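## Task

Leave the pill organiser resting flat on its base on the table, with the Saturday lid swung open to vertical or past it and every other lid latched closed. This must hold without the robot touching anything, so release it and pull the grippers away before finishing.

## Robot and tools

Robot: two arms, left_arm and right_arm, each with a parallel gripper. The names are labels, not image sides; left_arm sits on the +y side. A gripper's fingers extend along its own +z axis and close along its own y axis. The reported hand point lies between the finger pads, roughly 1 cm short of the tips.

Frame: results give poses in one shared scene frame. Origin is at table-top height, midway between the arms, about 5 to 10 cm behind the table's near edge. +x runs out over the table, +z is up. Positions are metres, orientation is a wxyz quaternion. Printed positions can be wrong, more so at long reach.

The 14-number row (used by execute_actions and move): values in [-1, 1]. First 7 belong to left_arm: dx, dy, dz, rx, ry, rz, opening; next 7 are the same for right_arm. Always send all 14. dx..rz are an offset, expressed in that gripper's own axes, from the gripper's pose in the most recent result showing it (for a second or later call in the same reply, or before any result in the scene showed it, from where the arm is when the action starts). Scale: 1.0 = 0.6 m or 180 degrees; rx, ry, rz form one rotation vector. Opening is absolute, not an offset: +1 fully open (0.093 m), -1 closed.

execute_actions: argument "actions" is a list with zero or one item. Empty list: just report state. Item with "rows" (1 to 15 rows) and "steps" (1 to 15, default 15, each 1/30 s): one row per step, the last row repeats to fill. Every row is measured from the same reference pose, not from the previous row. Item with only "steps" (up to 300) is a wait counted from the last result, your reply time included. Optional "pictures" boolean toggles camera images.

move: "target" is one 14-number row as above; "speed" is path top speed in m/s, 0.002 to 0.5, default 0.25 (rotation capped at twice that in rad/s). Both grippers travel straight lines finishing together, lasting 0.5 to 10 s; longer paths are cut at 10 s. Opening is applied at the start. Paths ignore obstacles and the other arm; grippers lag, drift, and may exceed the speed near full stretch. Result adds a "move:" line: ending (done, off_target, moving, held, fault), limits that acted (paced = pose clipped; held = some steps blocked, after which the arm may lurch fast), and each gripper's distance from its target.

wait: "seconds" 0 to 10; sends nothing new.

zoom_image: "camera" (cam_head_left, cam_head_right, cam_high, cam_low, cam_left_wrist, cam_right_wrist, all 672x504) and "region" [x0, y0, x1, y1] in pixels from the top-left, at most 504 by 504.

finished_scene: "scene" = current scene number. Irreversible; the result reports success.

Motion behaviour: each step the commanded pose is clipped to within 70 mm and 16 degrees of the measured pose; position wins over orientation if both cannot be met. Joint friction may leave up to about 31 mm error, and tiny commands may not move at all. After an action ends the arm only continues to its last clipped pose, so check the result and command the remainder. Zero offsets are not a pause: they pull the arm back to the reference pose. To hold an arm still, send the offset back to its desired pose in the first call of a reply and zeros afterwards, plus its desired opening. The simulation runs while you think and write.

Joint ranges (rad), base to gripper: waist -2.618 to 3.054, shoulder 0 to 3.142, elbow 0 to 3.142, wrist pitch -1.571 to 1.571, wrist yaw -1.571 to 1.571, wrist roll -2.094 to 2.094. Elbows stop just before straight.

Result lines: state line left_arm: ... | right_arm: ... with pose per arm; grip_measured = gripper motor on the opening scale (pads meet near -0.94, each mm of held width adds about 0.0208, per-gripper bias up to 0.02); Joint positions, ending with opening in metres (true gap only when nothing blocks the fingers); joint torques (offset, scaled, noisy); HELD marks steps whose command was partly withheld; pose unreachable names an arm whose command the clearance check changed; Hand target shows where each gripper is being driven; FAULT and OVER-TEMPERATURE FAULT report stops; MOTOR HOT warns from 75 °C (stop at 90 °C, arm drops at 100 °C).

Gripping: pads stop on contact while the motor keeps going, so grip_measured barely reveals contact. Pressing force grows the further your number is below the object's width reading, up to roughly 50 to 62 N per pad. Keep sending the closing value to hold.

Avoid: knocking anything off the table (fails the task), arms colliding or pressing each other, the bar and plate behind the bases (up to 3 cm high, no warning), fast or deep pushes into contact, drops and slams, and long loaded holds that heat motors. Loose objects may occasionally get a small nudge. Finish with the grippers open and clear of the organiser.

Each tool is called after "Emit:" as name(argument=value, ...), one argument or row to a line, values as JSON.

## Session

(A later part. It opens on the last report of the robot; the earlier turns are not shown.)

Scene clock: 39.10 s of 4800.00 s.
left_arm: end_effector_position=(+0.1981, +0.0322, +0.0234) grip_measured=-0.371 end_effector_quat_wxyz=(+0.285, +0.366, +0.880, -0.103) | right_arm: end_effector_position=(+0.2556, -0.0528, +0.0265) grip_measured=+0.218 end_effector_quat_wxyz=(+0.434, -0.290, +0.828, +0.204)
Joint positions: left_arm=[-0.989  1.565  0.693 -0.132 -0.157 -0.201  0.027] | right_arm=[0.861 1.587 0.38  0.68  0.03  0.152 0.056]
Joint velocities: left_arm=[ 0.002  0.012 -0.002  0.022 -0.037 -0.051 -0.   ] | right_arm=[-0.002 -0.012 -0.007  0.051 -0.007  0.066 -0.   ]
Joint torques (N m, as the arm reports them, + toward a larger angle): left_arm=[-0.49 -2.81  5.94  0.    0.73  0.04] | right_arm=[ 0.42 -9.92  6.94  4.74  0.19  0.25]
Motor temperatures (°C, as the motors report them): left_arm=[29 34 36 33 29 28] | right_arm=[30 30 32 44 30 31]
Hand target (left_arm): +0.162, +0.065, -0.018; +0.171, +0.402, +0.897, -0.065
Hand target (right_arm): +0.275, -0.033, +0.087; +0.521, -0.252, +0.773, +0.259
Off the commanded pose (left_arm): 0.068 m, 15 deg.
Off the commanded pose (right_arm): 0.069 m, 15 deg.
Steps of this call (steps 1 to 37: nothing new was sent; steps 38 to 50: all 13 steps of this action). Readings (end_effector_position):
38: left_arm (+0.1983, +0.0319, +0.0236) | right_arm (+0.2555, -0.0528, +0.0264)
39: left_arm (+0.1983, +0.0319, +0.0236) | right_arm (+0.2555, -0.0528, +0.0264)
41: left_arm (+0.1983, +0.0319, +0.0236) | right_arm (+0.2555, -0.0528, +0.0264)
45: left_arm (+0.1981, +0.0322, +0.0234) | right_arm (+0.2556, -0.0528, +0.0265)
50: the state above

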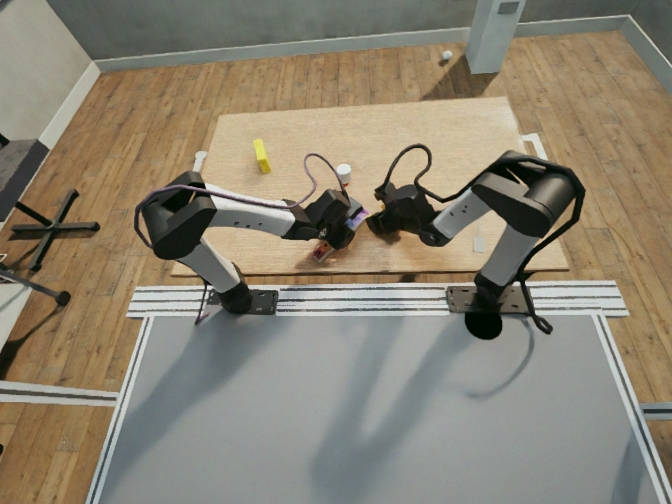

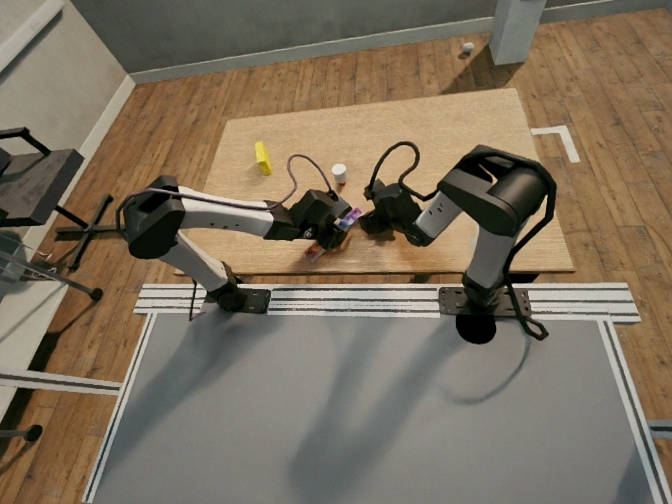

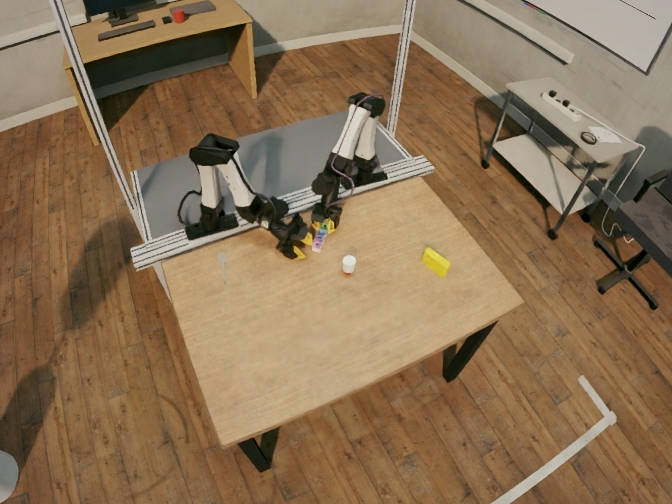

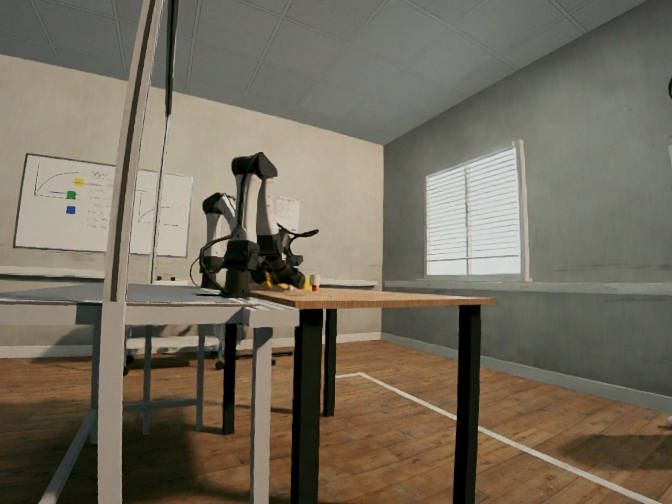

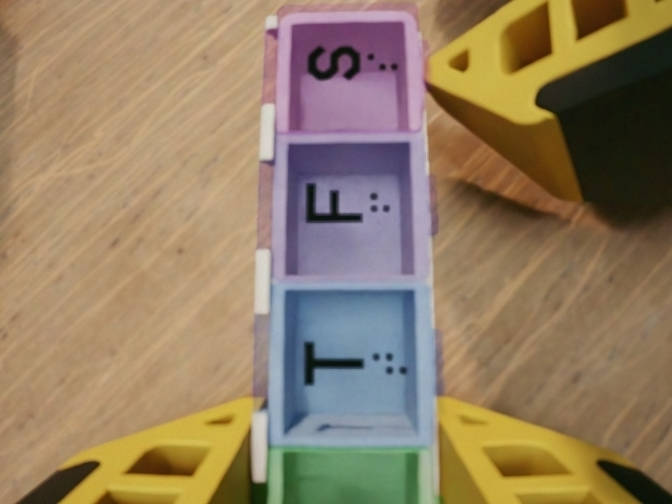

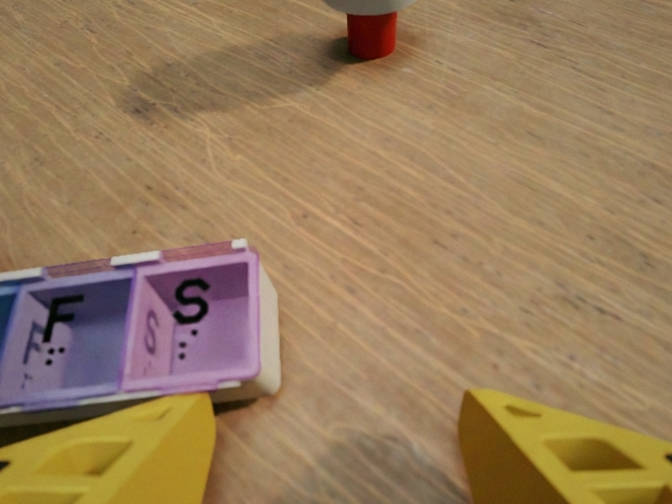

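Emit:
execute_actions(
  actions=[
    {"rows":[[0.112,-0.006,0.018,0.007,0.082,0.018,-0.44,-0.115,0.011,-0.005,-0.009,-0.082,0.014,0.22],[0.112,-0.004,0.018,0.004,0.082,0.018,-0.44,-0.115,0.011,-0.005,-0.009,-0.082,0.014,0.22],[0.112,-0.002,0.018,0.001,0.082,0.018,-0.44,-0.115,0.011,-0.005,-0.009,-0.082,0.014,0.22],[0.112,-0.002,0.018,0.001,0.082,0.018,-0.44,-0.115,0.011,-0.005,-0.009,-0.082,0.014,0.22],[0.112,-0.002,0.018,0.001,0.082,0.018,-0.44,-0.115,0.011,-0.005,-0.009,-0.082,0.033,0.22]],"steps":13},
  ],
)

Scene clock: 40.43 s of 4800.00 s.
left_arm: end_effector_position=(+0.1971, +0.0343, +0.0218) grip_measured=-0.371 end_effector_quat_wxyz=(+0.279, +0.365, +0.883, -0.099) | right_arm: end_effector_position=(+0.2745, -0.0318, +0.0769) grip_measured=+0.218 end_effector_quat_wxyz=(+0.507, -0.241, +0.784, +0.265)
Joint positions: left_arm=[-0.989  1.567  0.697 -0.15  -0.158 -0.208  0.027] | right_arm=[0.861 1.586 0.403 0.872 0.036 0.224 0.056]
Joint velocities: left_arm=[-0.002 -0.002  0.022  0.022 -0.007  0.081 -0.001] | right_arm=[ 0.002 -0.012  0.012  0.271  0.051  0.007 -0.   ]
Joint torques (N m, as the arm reports them, + toward a larger angle): left_arm=[-0.71 -2.54  5.85  0.02  0.43 -0.05] | right_arm=[ 0.65 -6.76  6.57  2.68  0.19  0.06]
Motor temperatures (°C, as the motors report them): left_arm=[29 34 36 33 29 28] | right_arm=[30 30 32 45 30 31]
Hand target (left_arm): +0.164, +0.068, -0.019; +0.175, +0.398, +0.899, -0.053
Hand target (right_arm): +0.280, -0.028, +0.087; +0.521, -0.225, +0.776, +0.275
Off the commanded pose (left_arm): 0.065 m, 14 deg.
Off the commanded pose (right_arm): 0.012 m, 3 deg.
Steps of this call (steps 1 to 27: nothing new was sent; steps 28 to 40: all 13 steps of this action). Readings (end_effector_position):
28: left_arm (+0.1982, +0.0322, +0.0234) | right_arm (+0.2556, -0.0528, +0.0265)
29: left_arm (+0.1983, +0.0324, +0.0234) | right_arm (+0.2556, -0.0527, +0.0266)
31: left_arm (+0.1983, +0.0335, +0.0228) | right_arm (+0.2562, -0.0517, +0.0284)
35: left_arm (+0.1973, +0.0342, +0.0219) | right_arm (+0.2672, -0.0389, +0.0563)
40: the state above

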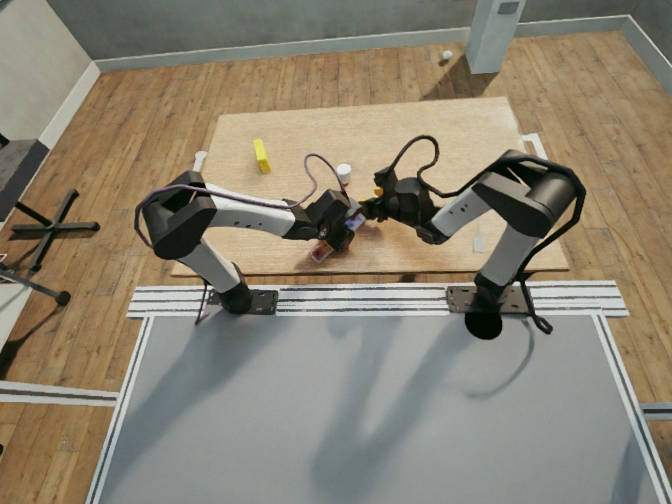

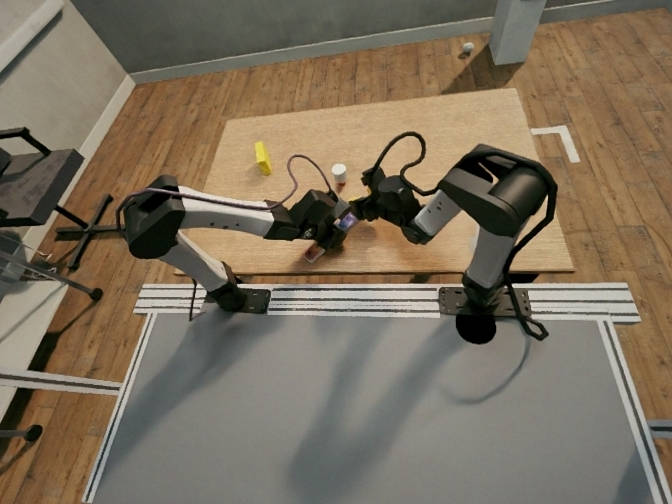

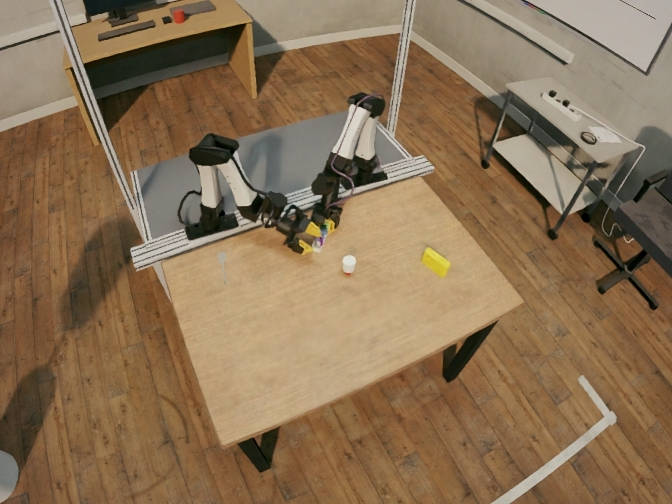

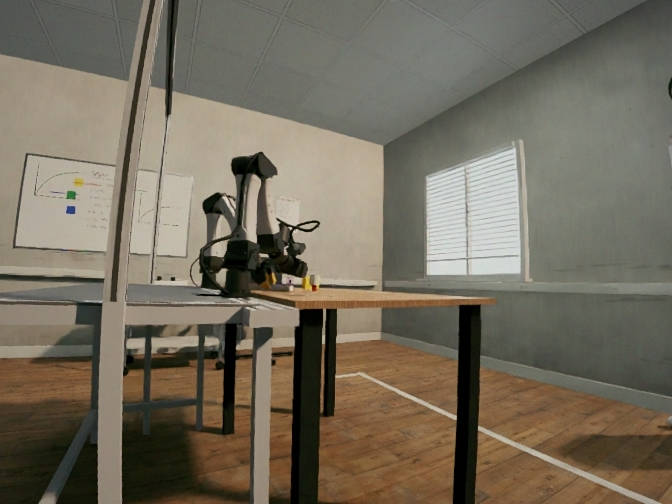

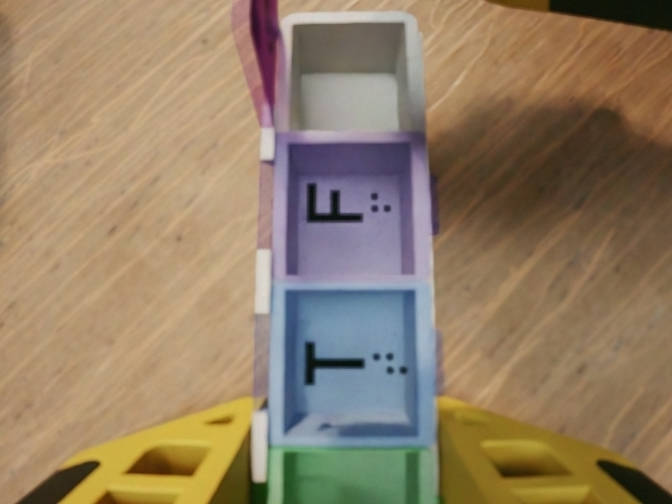

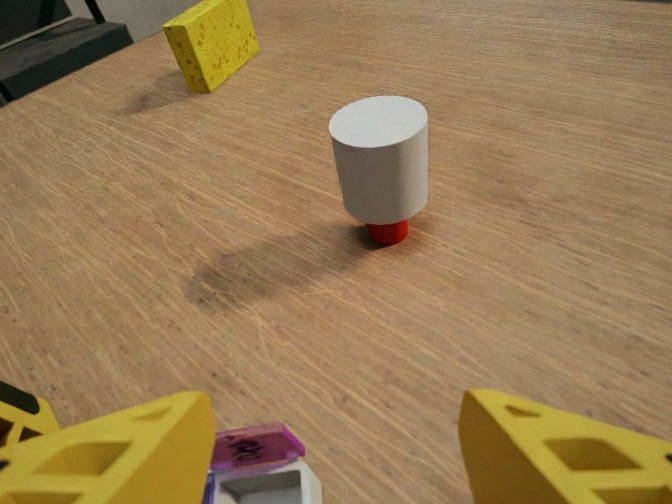

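Emit:
move(
  target=[0.025,0,0.01,0,0.015,0.005,-0.44,0.07,-0.012,-0.018,0.009,0.05,-0.057,0.22],
  speed=0.08,
)

Scene clock: 43.03 s of 4800.00 s.
left_arm: end_effector_position=(+0.1981, +0.0329, +0.0235) grip_measured=-0.371 end_effector_quat_wxyz=(+0.282, +0.364, +0.882, -0.102) | right_arm: end_effector_position=(+0.2630, -0.0438, +0.0443) grip_measured=+0.218 end_effector_quat_wxyz=(+0.475, -0.315, +0.798, +0.196)
Joint positions: left_arm=[-0.989  1.566  0.698 -0.143 -0.159 -0.208  0.027] | right_arm=[0.87  1.586 0.39  0.745 0.048 0.069 0.056]
Joint velocities: left_arm=[-0.017  0.002  0.002  0.007 -0.066 -0.022 -0.   ] | right_arm=[ 0.007 -0.002  0.012 -0.081 -0.007 -0.007 -0.001]
Joint torques (N m, as the arm reports them, + toward a larger angle): left_arm=[-0.25 -5.38  6.33  1.55 -0.04 -0.12] | right_arm=[ 1.14 -9.11  4.05  2.42  0.19 -0.1 ]
Motor temperatures (°C, as the motors report them): left_arm=[29 34 36 33 29 28] | right_arm=[30 31 32 45 30 31]
Hand target (left_arm): +0.191, +0.041, +0.009; +0.259, +0.374, +0.886, -0.089
Hand target (right_arm): +0.257, -0.049, +0.040; +0.469, -0.322, +0.801, +0.187
Off the commanded pose (left_arm): 0.018 m, 3 deg.
Off the commanded pose (right_arm): 0.009 m, 1 deg.
move: off_target (left_arm)

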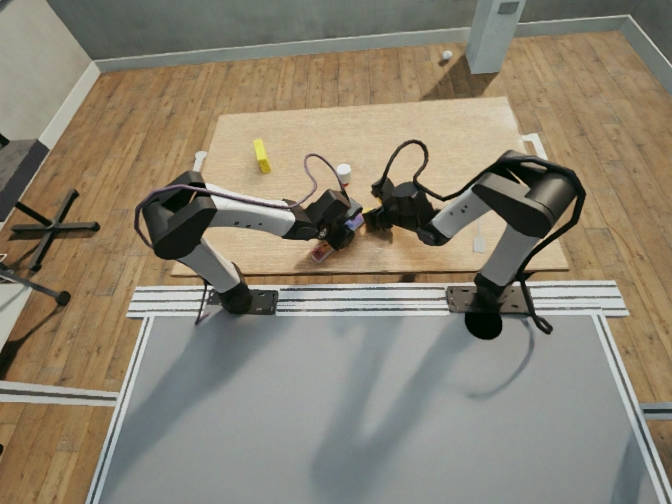

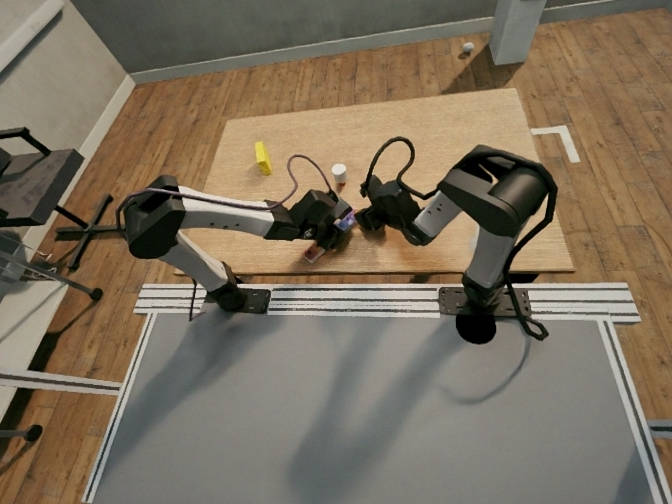

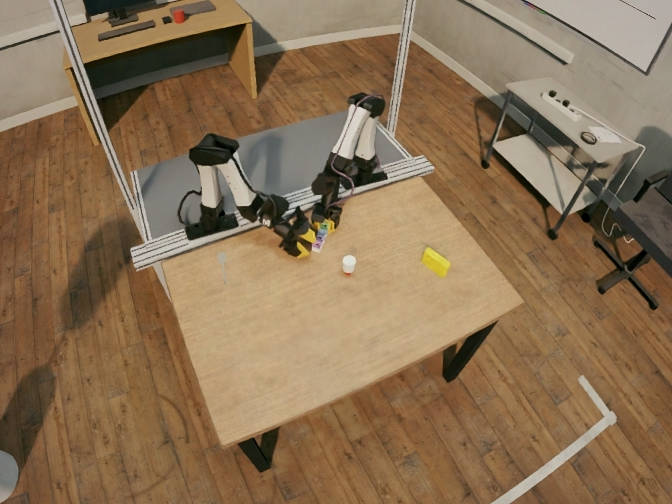

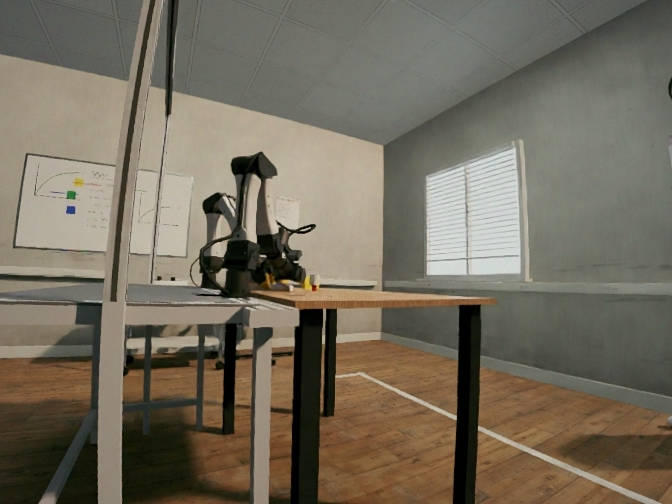

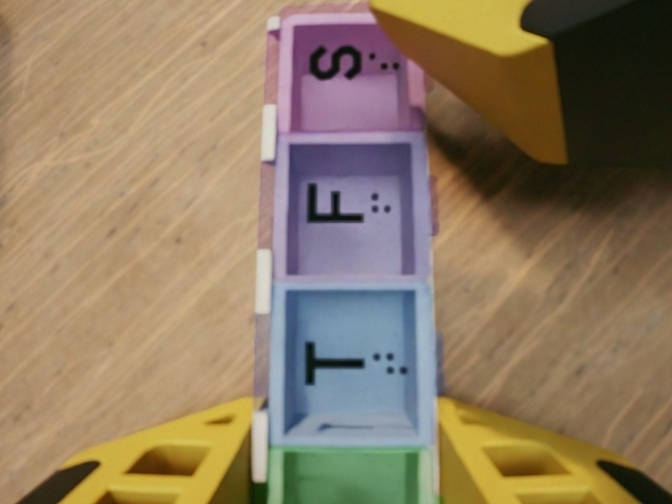

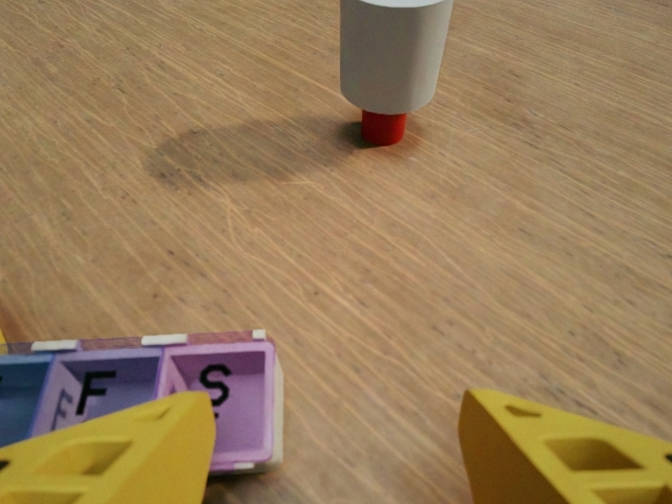

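Emit:
move(
  target=[0.025,0,0.01,0,0.015,0.005,-0.44,0.02,0,-0.048,0,0.01,0,0.22],
  speed=0.06,
)

Scene clock: 44.53 s of 4800.00 s.
left_arm: end_effector_position=(+0.1982, +0.0327, +0.0236) grip_measured=-0.371 end_effector_quat_wxyz=(+0.283, +0.364, +0.882, -0.102) | right_arm: end_effector_position=(+0.2478, -0.0604, +0.0509) grip_measured=+0.218 end_effector_quat_wxyz=(+0.470, -0.317, +0.801, +0.193)
Joint positions: left_arm=[-0.989  1.566  0.698 -0.142 -0.159 -0.208  0.027] | right_arm=[0.87  1.454 0.324 0.667 0.048 0.068 0.056]
Joint velocities: left_arm=[-0.002 -0.007  0.007  0.037  0.037  0.066 -0.   ] | right_arm=[-0.002  0.007  0.002 -0.095 -0.007 -0.007  0.   ]
Joint torques (N m, as the arm reports them, + toward a larger angle): left_arm=[ 0.01 -5.36  6.24  1.56 -0.02 -0.11] | right_arm=[ 1.22 -8.19  4.29  2.34  0.16 -0.01]
Motor temperatures (°C, as the motors report them): left_arm=[29 34 36 33 29 28] | right_arm=[30 31 32 44 30 31]
Hand target (left_arm): +0.192, +0.040, +0.010; +0.262, +0.373, +0.885, -0.091
Hand target (right_arm): +0.241, -0.065, +0.046; +0.462, -0.318, +0.805, +0.191
Off the commanded pose (left_arm): 0.016 m, 3 deg.
Off the commanded pose (right_arm): 0.009 m, 1 deg.
move: off_target (left_arm)

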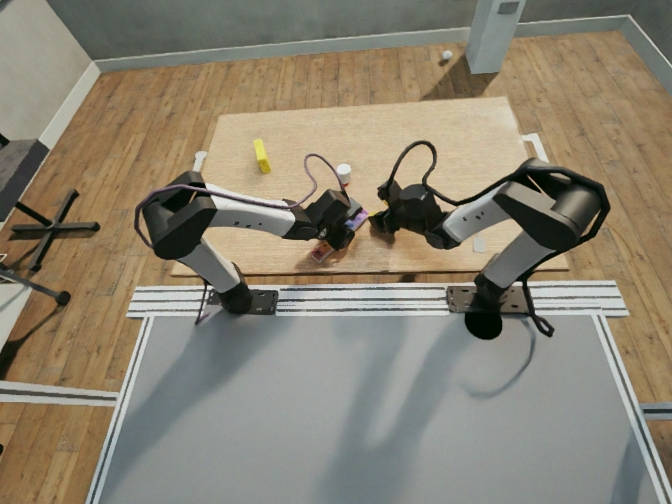

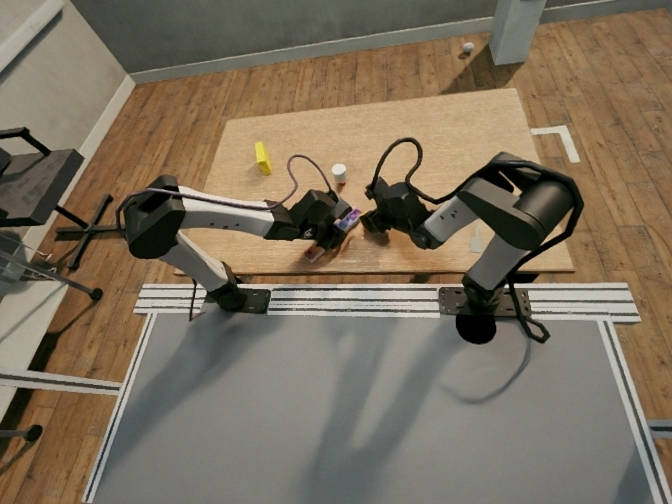

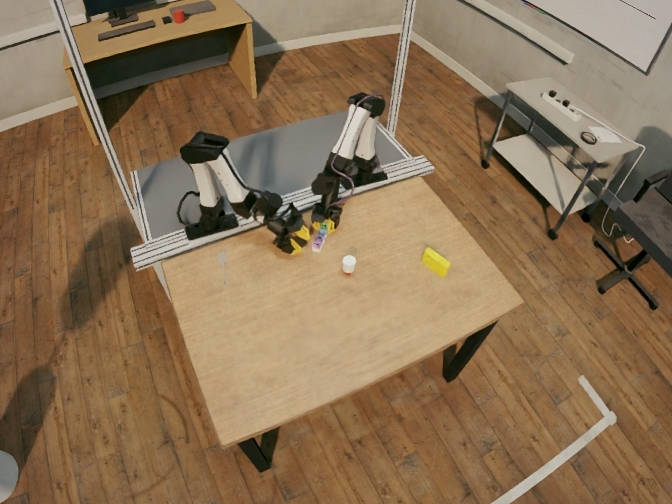

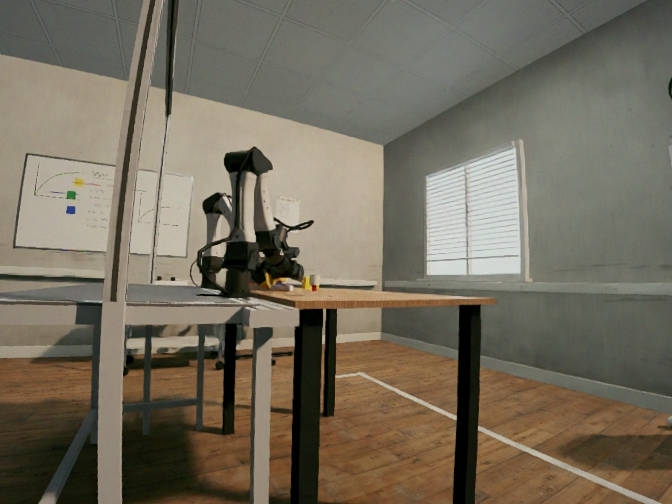

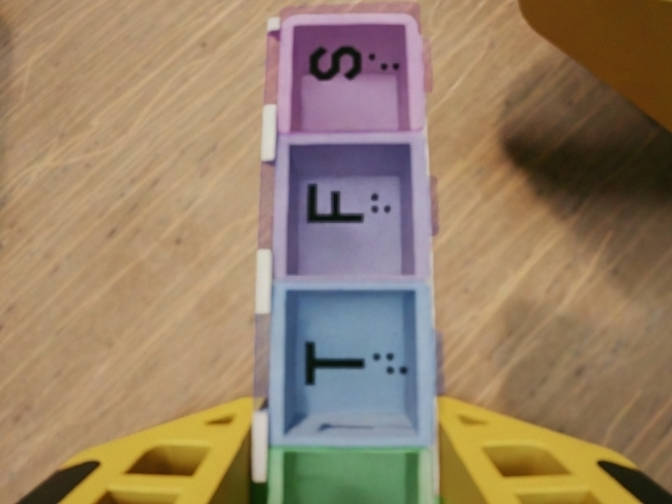

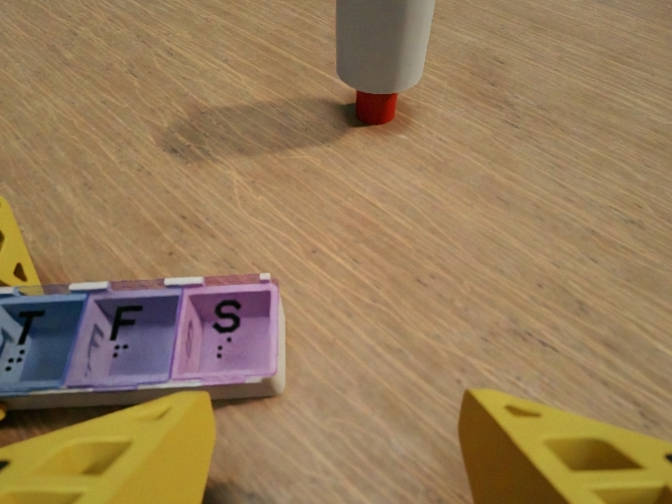

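Emit:
move(
  target=[0.025,0,0.01,0,0.015,0.005,-0.44,0.061,0,0.034,0,0.035,-0.006,0.27],
  speed=0.06,
)

Scene clock: 46.13 s of 4800.00 s.
left_arm: end_effector_position=(+0.1982, +0.0326, +0.0237) grip_measured=-0.371 end_effector_quat_wxyz=(+0.283, +0.364, +0.882, -0.102) | right_arm: end_effector_position=(+0.2472, -0.0621, +0.0148) grip_measured=+0.268 end_effector_quat_wxyz=(+0.433, -0.327, +0.821, +0.174)
Joint positions: left_arm=[-0.989  1.566  0.698 -0.142 -0.159 -0.208  0.027] | right_arm=[0.87  1.591 0.34  0.695 0.047 0.065 0.058]
Joint velocities: left_arm=[-0.002  0.007 -0.002  0.037  0.007 -0.007 -0.001] | right_arm=[ 0.002 -0.007  0.007 -0.007 -0.051  0.007 -0.001]
Joint torques (N m, as the arm reports them, + toward a larger angle): left_arm=[-0.23 -5.59  6.36  1.6  -0.05 -0.13] | right_arm=[ 0.64 -4.27  6.07  2.49  0.06 -0.14]
Motor temperatures (°C, as the motors report them): left_arm=[29 34 36 34 29 28] | right_arm=[30 31 32 44 30 31]
Hand target (left_arm): +0.192, +0.039, +0.010; +0.263, +0.373, +0.885, -0.091
Hand target (right_arm): +0.248, -0.060, +0.010; +0.427, -0.334, +0.823, +0.171
Off the commanded pose (left_arm): 0.016 m, 3 deg.
Off the commanded pose (right_arm): 0.006 m, 1 deg.
move: off_target (left_arm)

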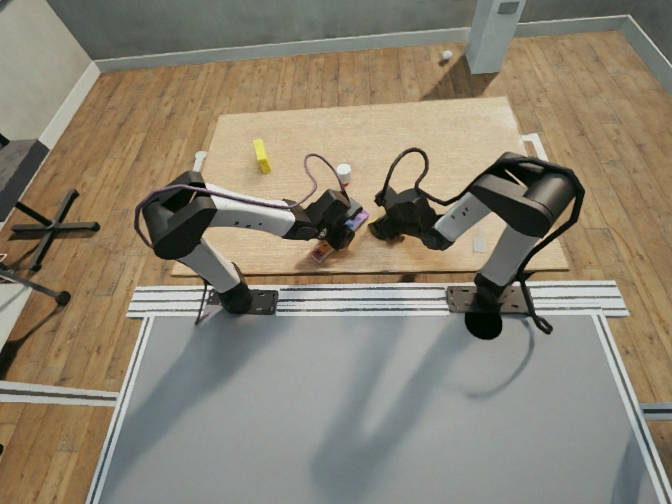

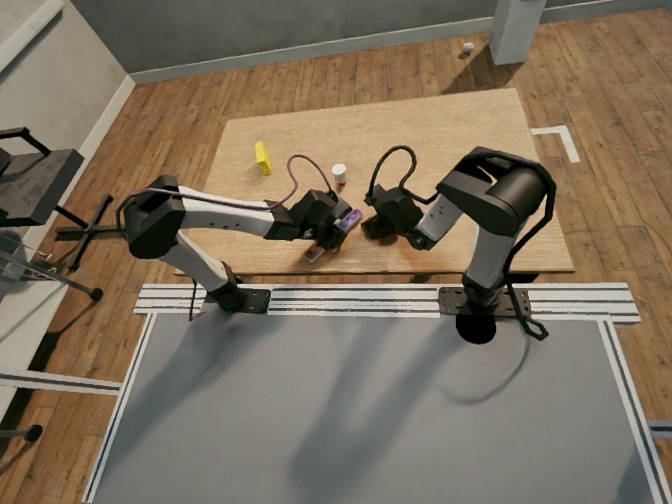

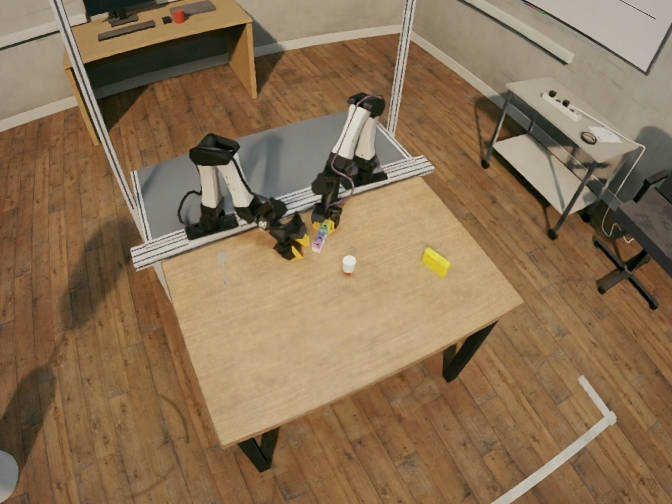

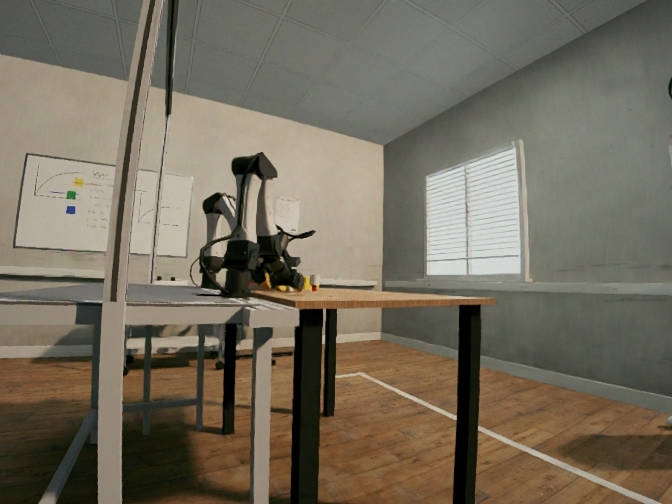

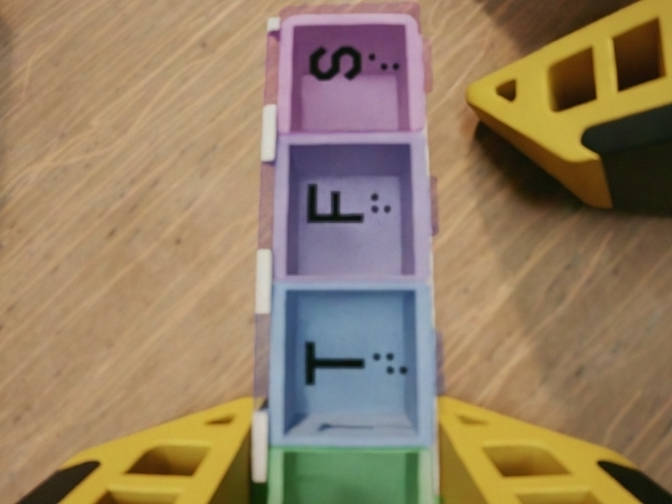

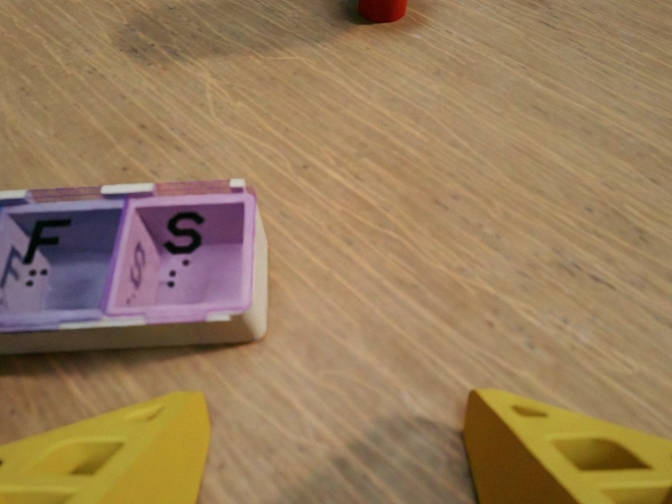

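Forward ~14 mm.

Emit:
move(
  target=[0.025,0,0.01,0,0.015,0.005,-0.44,-0.008,0,0.025,0,0.005,0,0.27],
  speed=0.025,
)

Scene clock: 47.90 s of 4800.00 s.
left_arm: end_effector_position=(+0.1986, +0.0329, +0.0237) grip_measured=-0.371 end_effector_quat_wxyz=(+0.284, +0.363, +0.882, -0.101) | right_arm: end_effector_position=(+0.2562, -0.0520, +0.0176) grip_measured=+0.268 end_effector_quat_wxyz=(+0.437, -0.327, +0.819, +0.176)
Joint positions: left_arm=[-0.989  1.566  0.698 -0.142 -0.162 -0.208  0.027] | right_arm=[0.87  1.627 0.388 0.693 0.047 0.065 0.058]
Joint velocities: left_arm=[ 0.012  0.002 -0.022 -0.007 -0.022 -0.066  0.001] | right_arm=[-0.002  0.002 -0.022 -0.037 -0.022 -0.022 -0.002]
Joint torques (N m, as the arm reports them, + toward a larger angle): left_arm=[-0.07 -5.47  6.24  1.63  0.   -0.09] | right_arm=[ 0.42 -4.96  6.53  2.31  0.09 -0.1 ]
Motor temperatures (°C, as the motors report them): left_arm=[29 34 36 34 29 28] | right_arm=[30 31 32 44 30 31]
Hand target (left_arm): +0.192, +0.039, +0.011; +0.263, +0.373, +0.885, -0.092
Hand target (right_arm): +0.258, -0.052, +0.011; +0.427, -0.329, +0.825, +0.172
Off the commanded pose (left_arm): 0.016 m, 3 deg.
Off the commanded pose (right_arm): 0.008 m, 1 deg.
move: off_target (left_arm)

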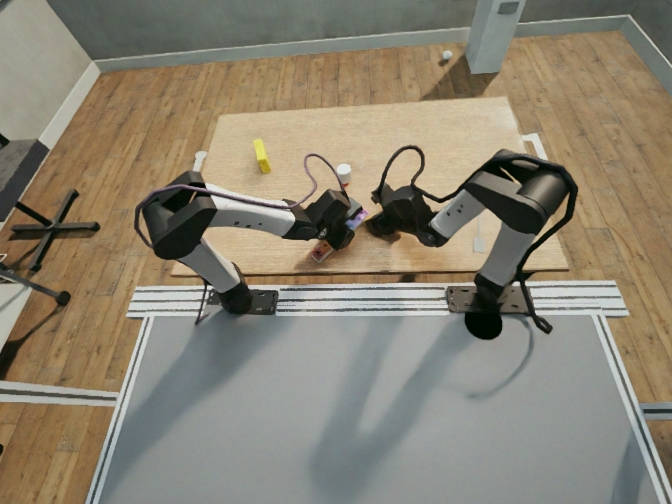

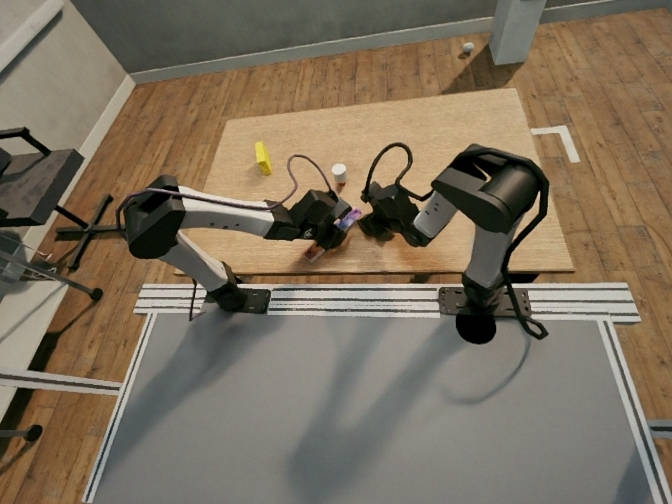

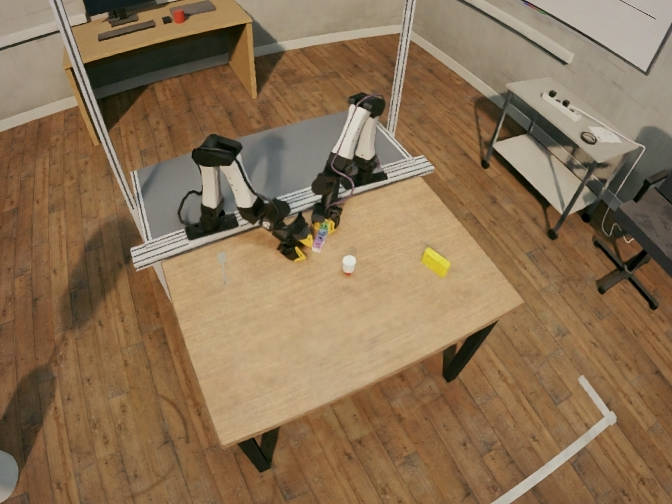

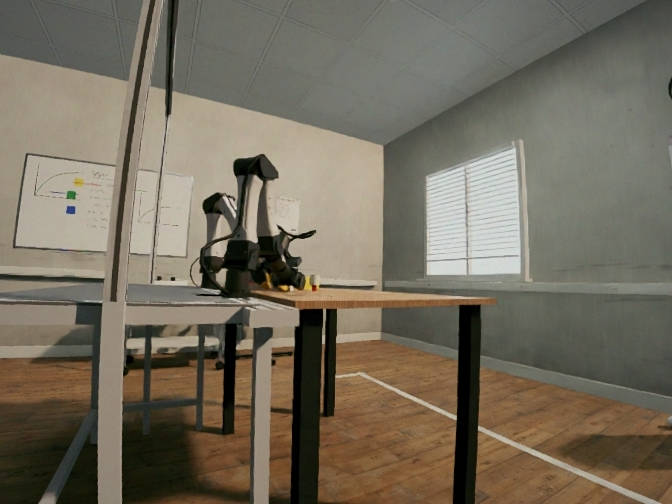

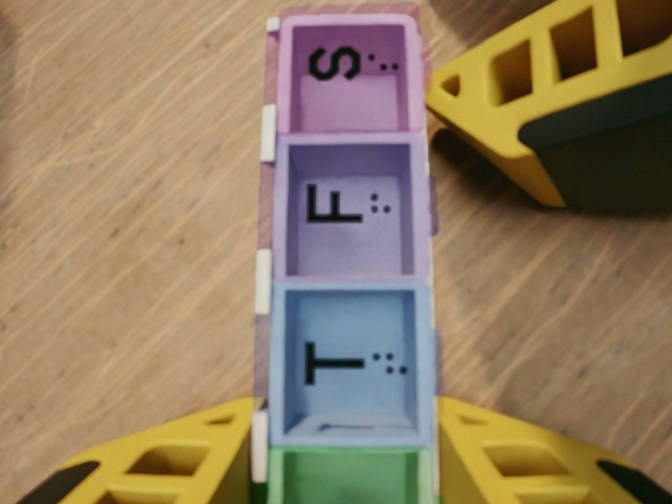

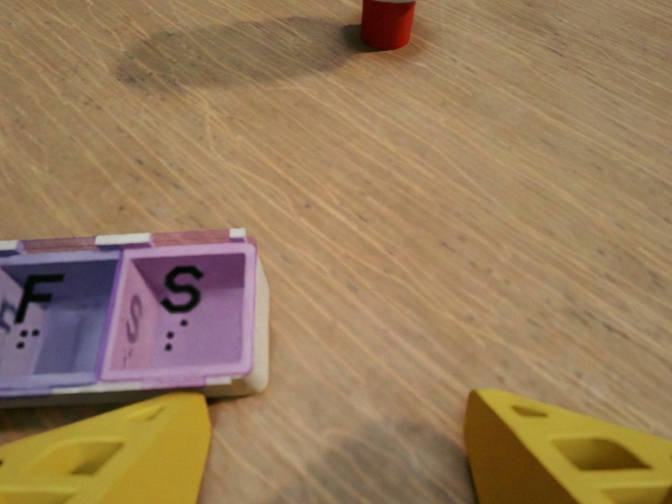

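Emit:
move(
  target=[0.04,-0.003,0.016,0.004,0.028,0.01,-0.44,-0.055,0,-0.014,0,-0.031,0.003,0.27],
  speed=0.04,
)

Scene clock: 49.83 s of 4800.00 s.
left_arm: end_effector_position=(+0.1988, +0.0330, +0.0238) grip_measured=-0.371 end_effector_quat_wxyz=(+0.284, +0.364, +0.881, -0.100) | right_arm: end_effector_position=(+0.2560, -0.0520, +0.0249) grip_measured=+0.268 end_effector_quat_wxyz=(+0.442, -0.325, +0.817, +0.179)
Joint positions: left_arm=[-0.989  1.566  0.698 -0.142 -0.163 -0.206  0.027] | right_arm=[0.87  1.594 0.388 0.671 0.047 0.065 0.058]
Joint velocities: left_arm=[ 0.007  0.022 -0.022  0.037  0.022  0.051 -0.   ] | right_arm=[ 0.002 -0.002  0.012 -0.007 -0.051 -0.022 -0.   ]
Joint torques (N m, as the arm reports them, + toward a larger angle): left_arm=[-0.21 -4.1   6.64  1.38  0.23 -0.03] | right_arm=[  0.45 -10.43   5.95   3.1    0.11  -0.02]
Motor temperatures (°C, as the motors report them): left_arm=[29 34 36 34 29 28] | right_arm=[30 31 32 44 30 31]
Hand target (left_arm): +0.187, +0.043, +0.003; +0.244, +0.382, +0.887, -0.087
Hand target (right_arm): +0.264, -0.044, +0.049; +0.476, -0.314, +0.798, +0.195
Off the commanded pose (left_arm): 0.026 m, 5 deg.
Off the commanded pose (right_arm): 0.027 m, 5 deg.
move: off_target (left_arm, right_arm)

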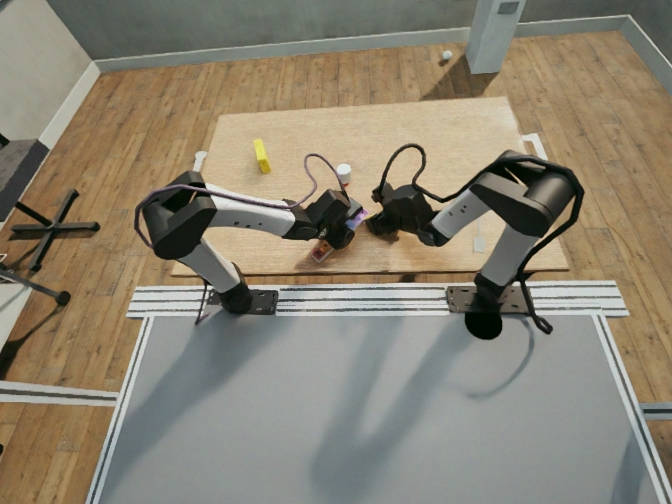

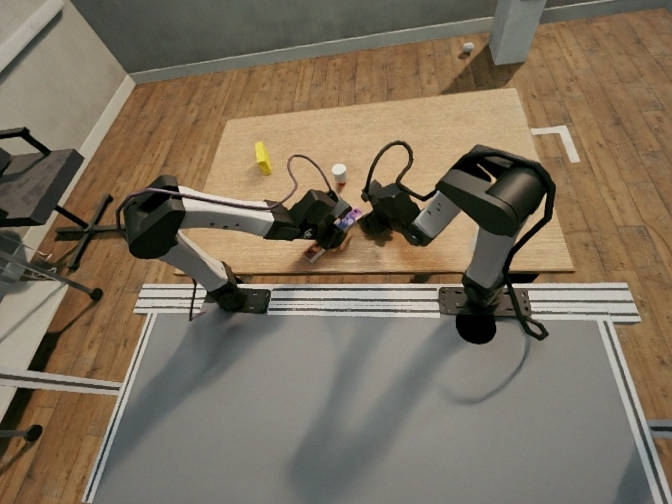

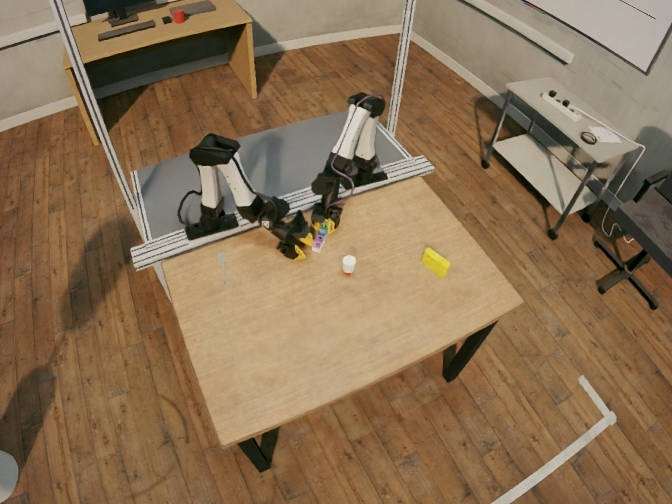

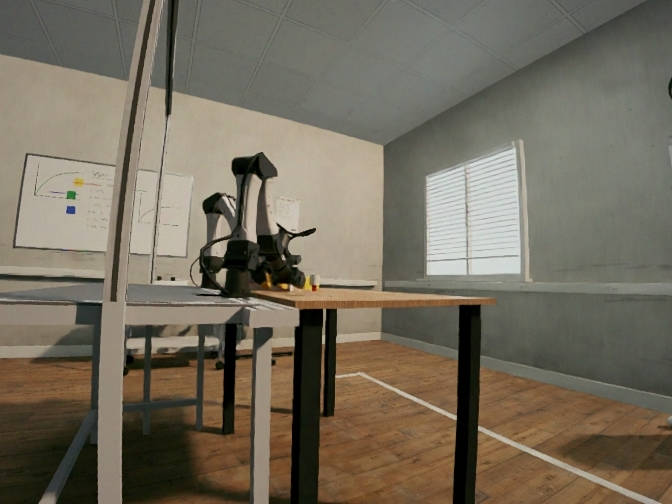

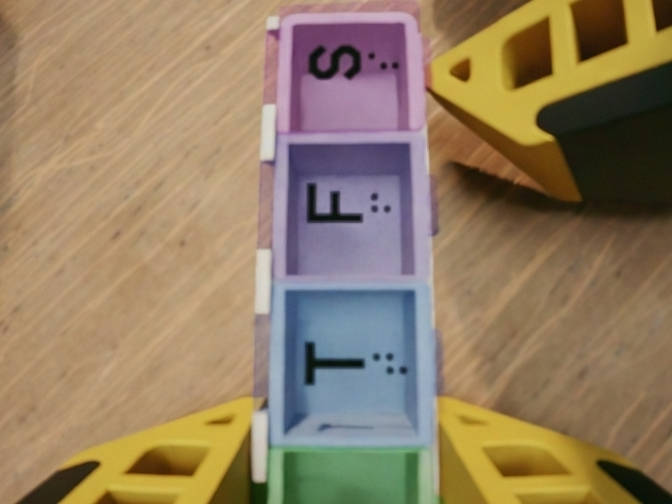

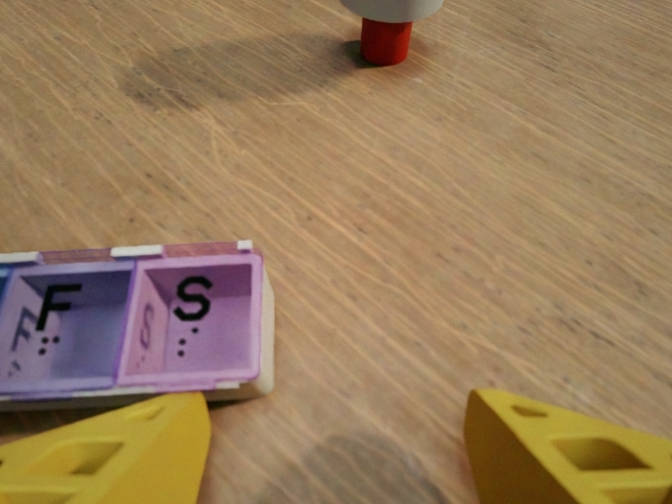

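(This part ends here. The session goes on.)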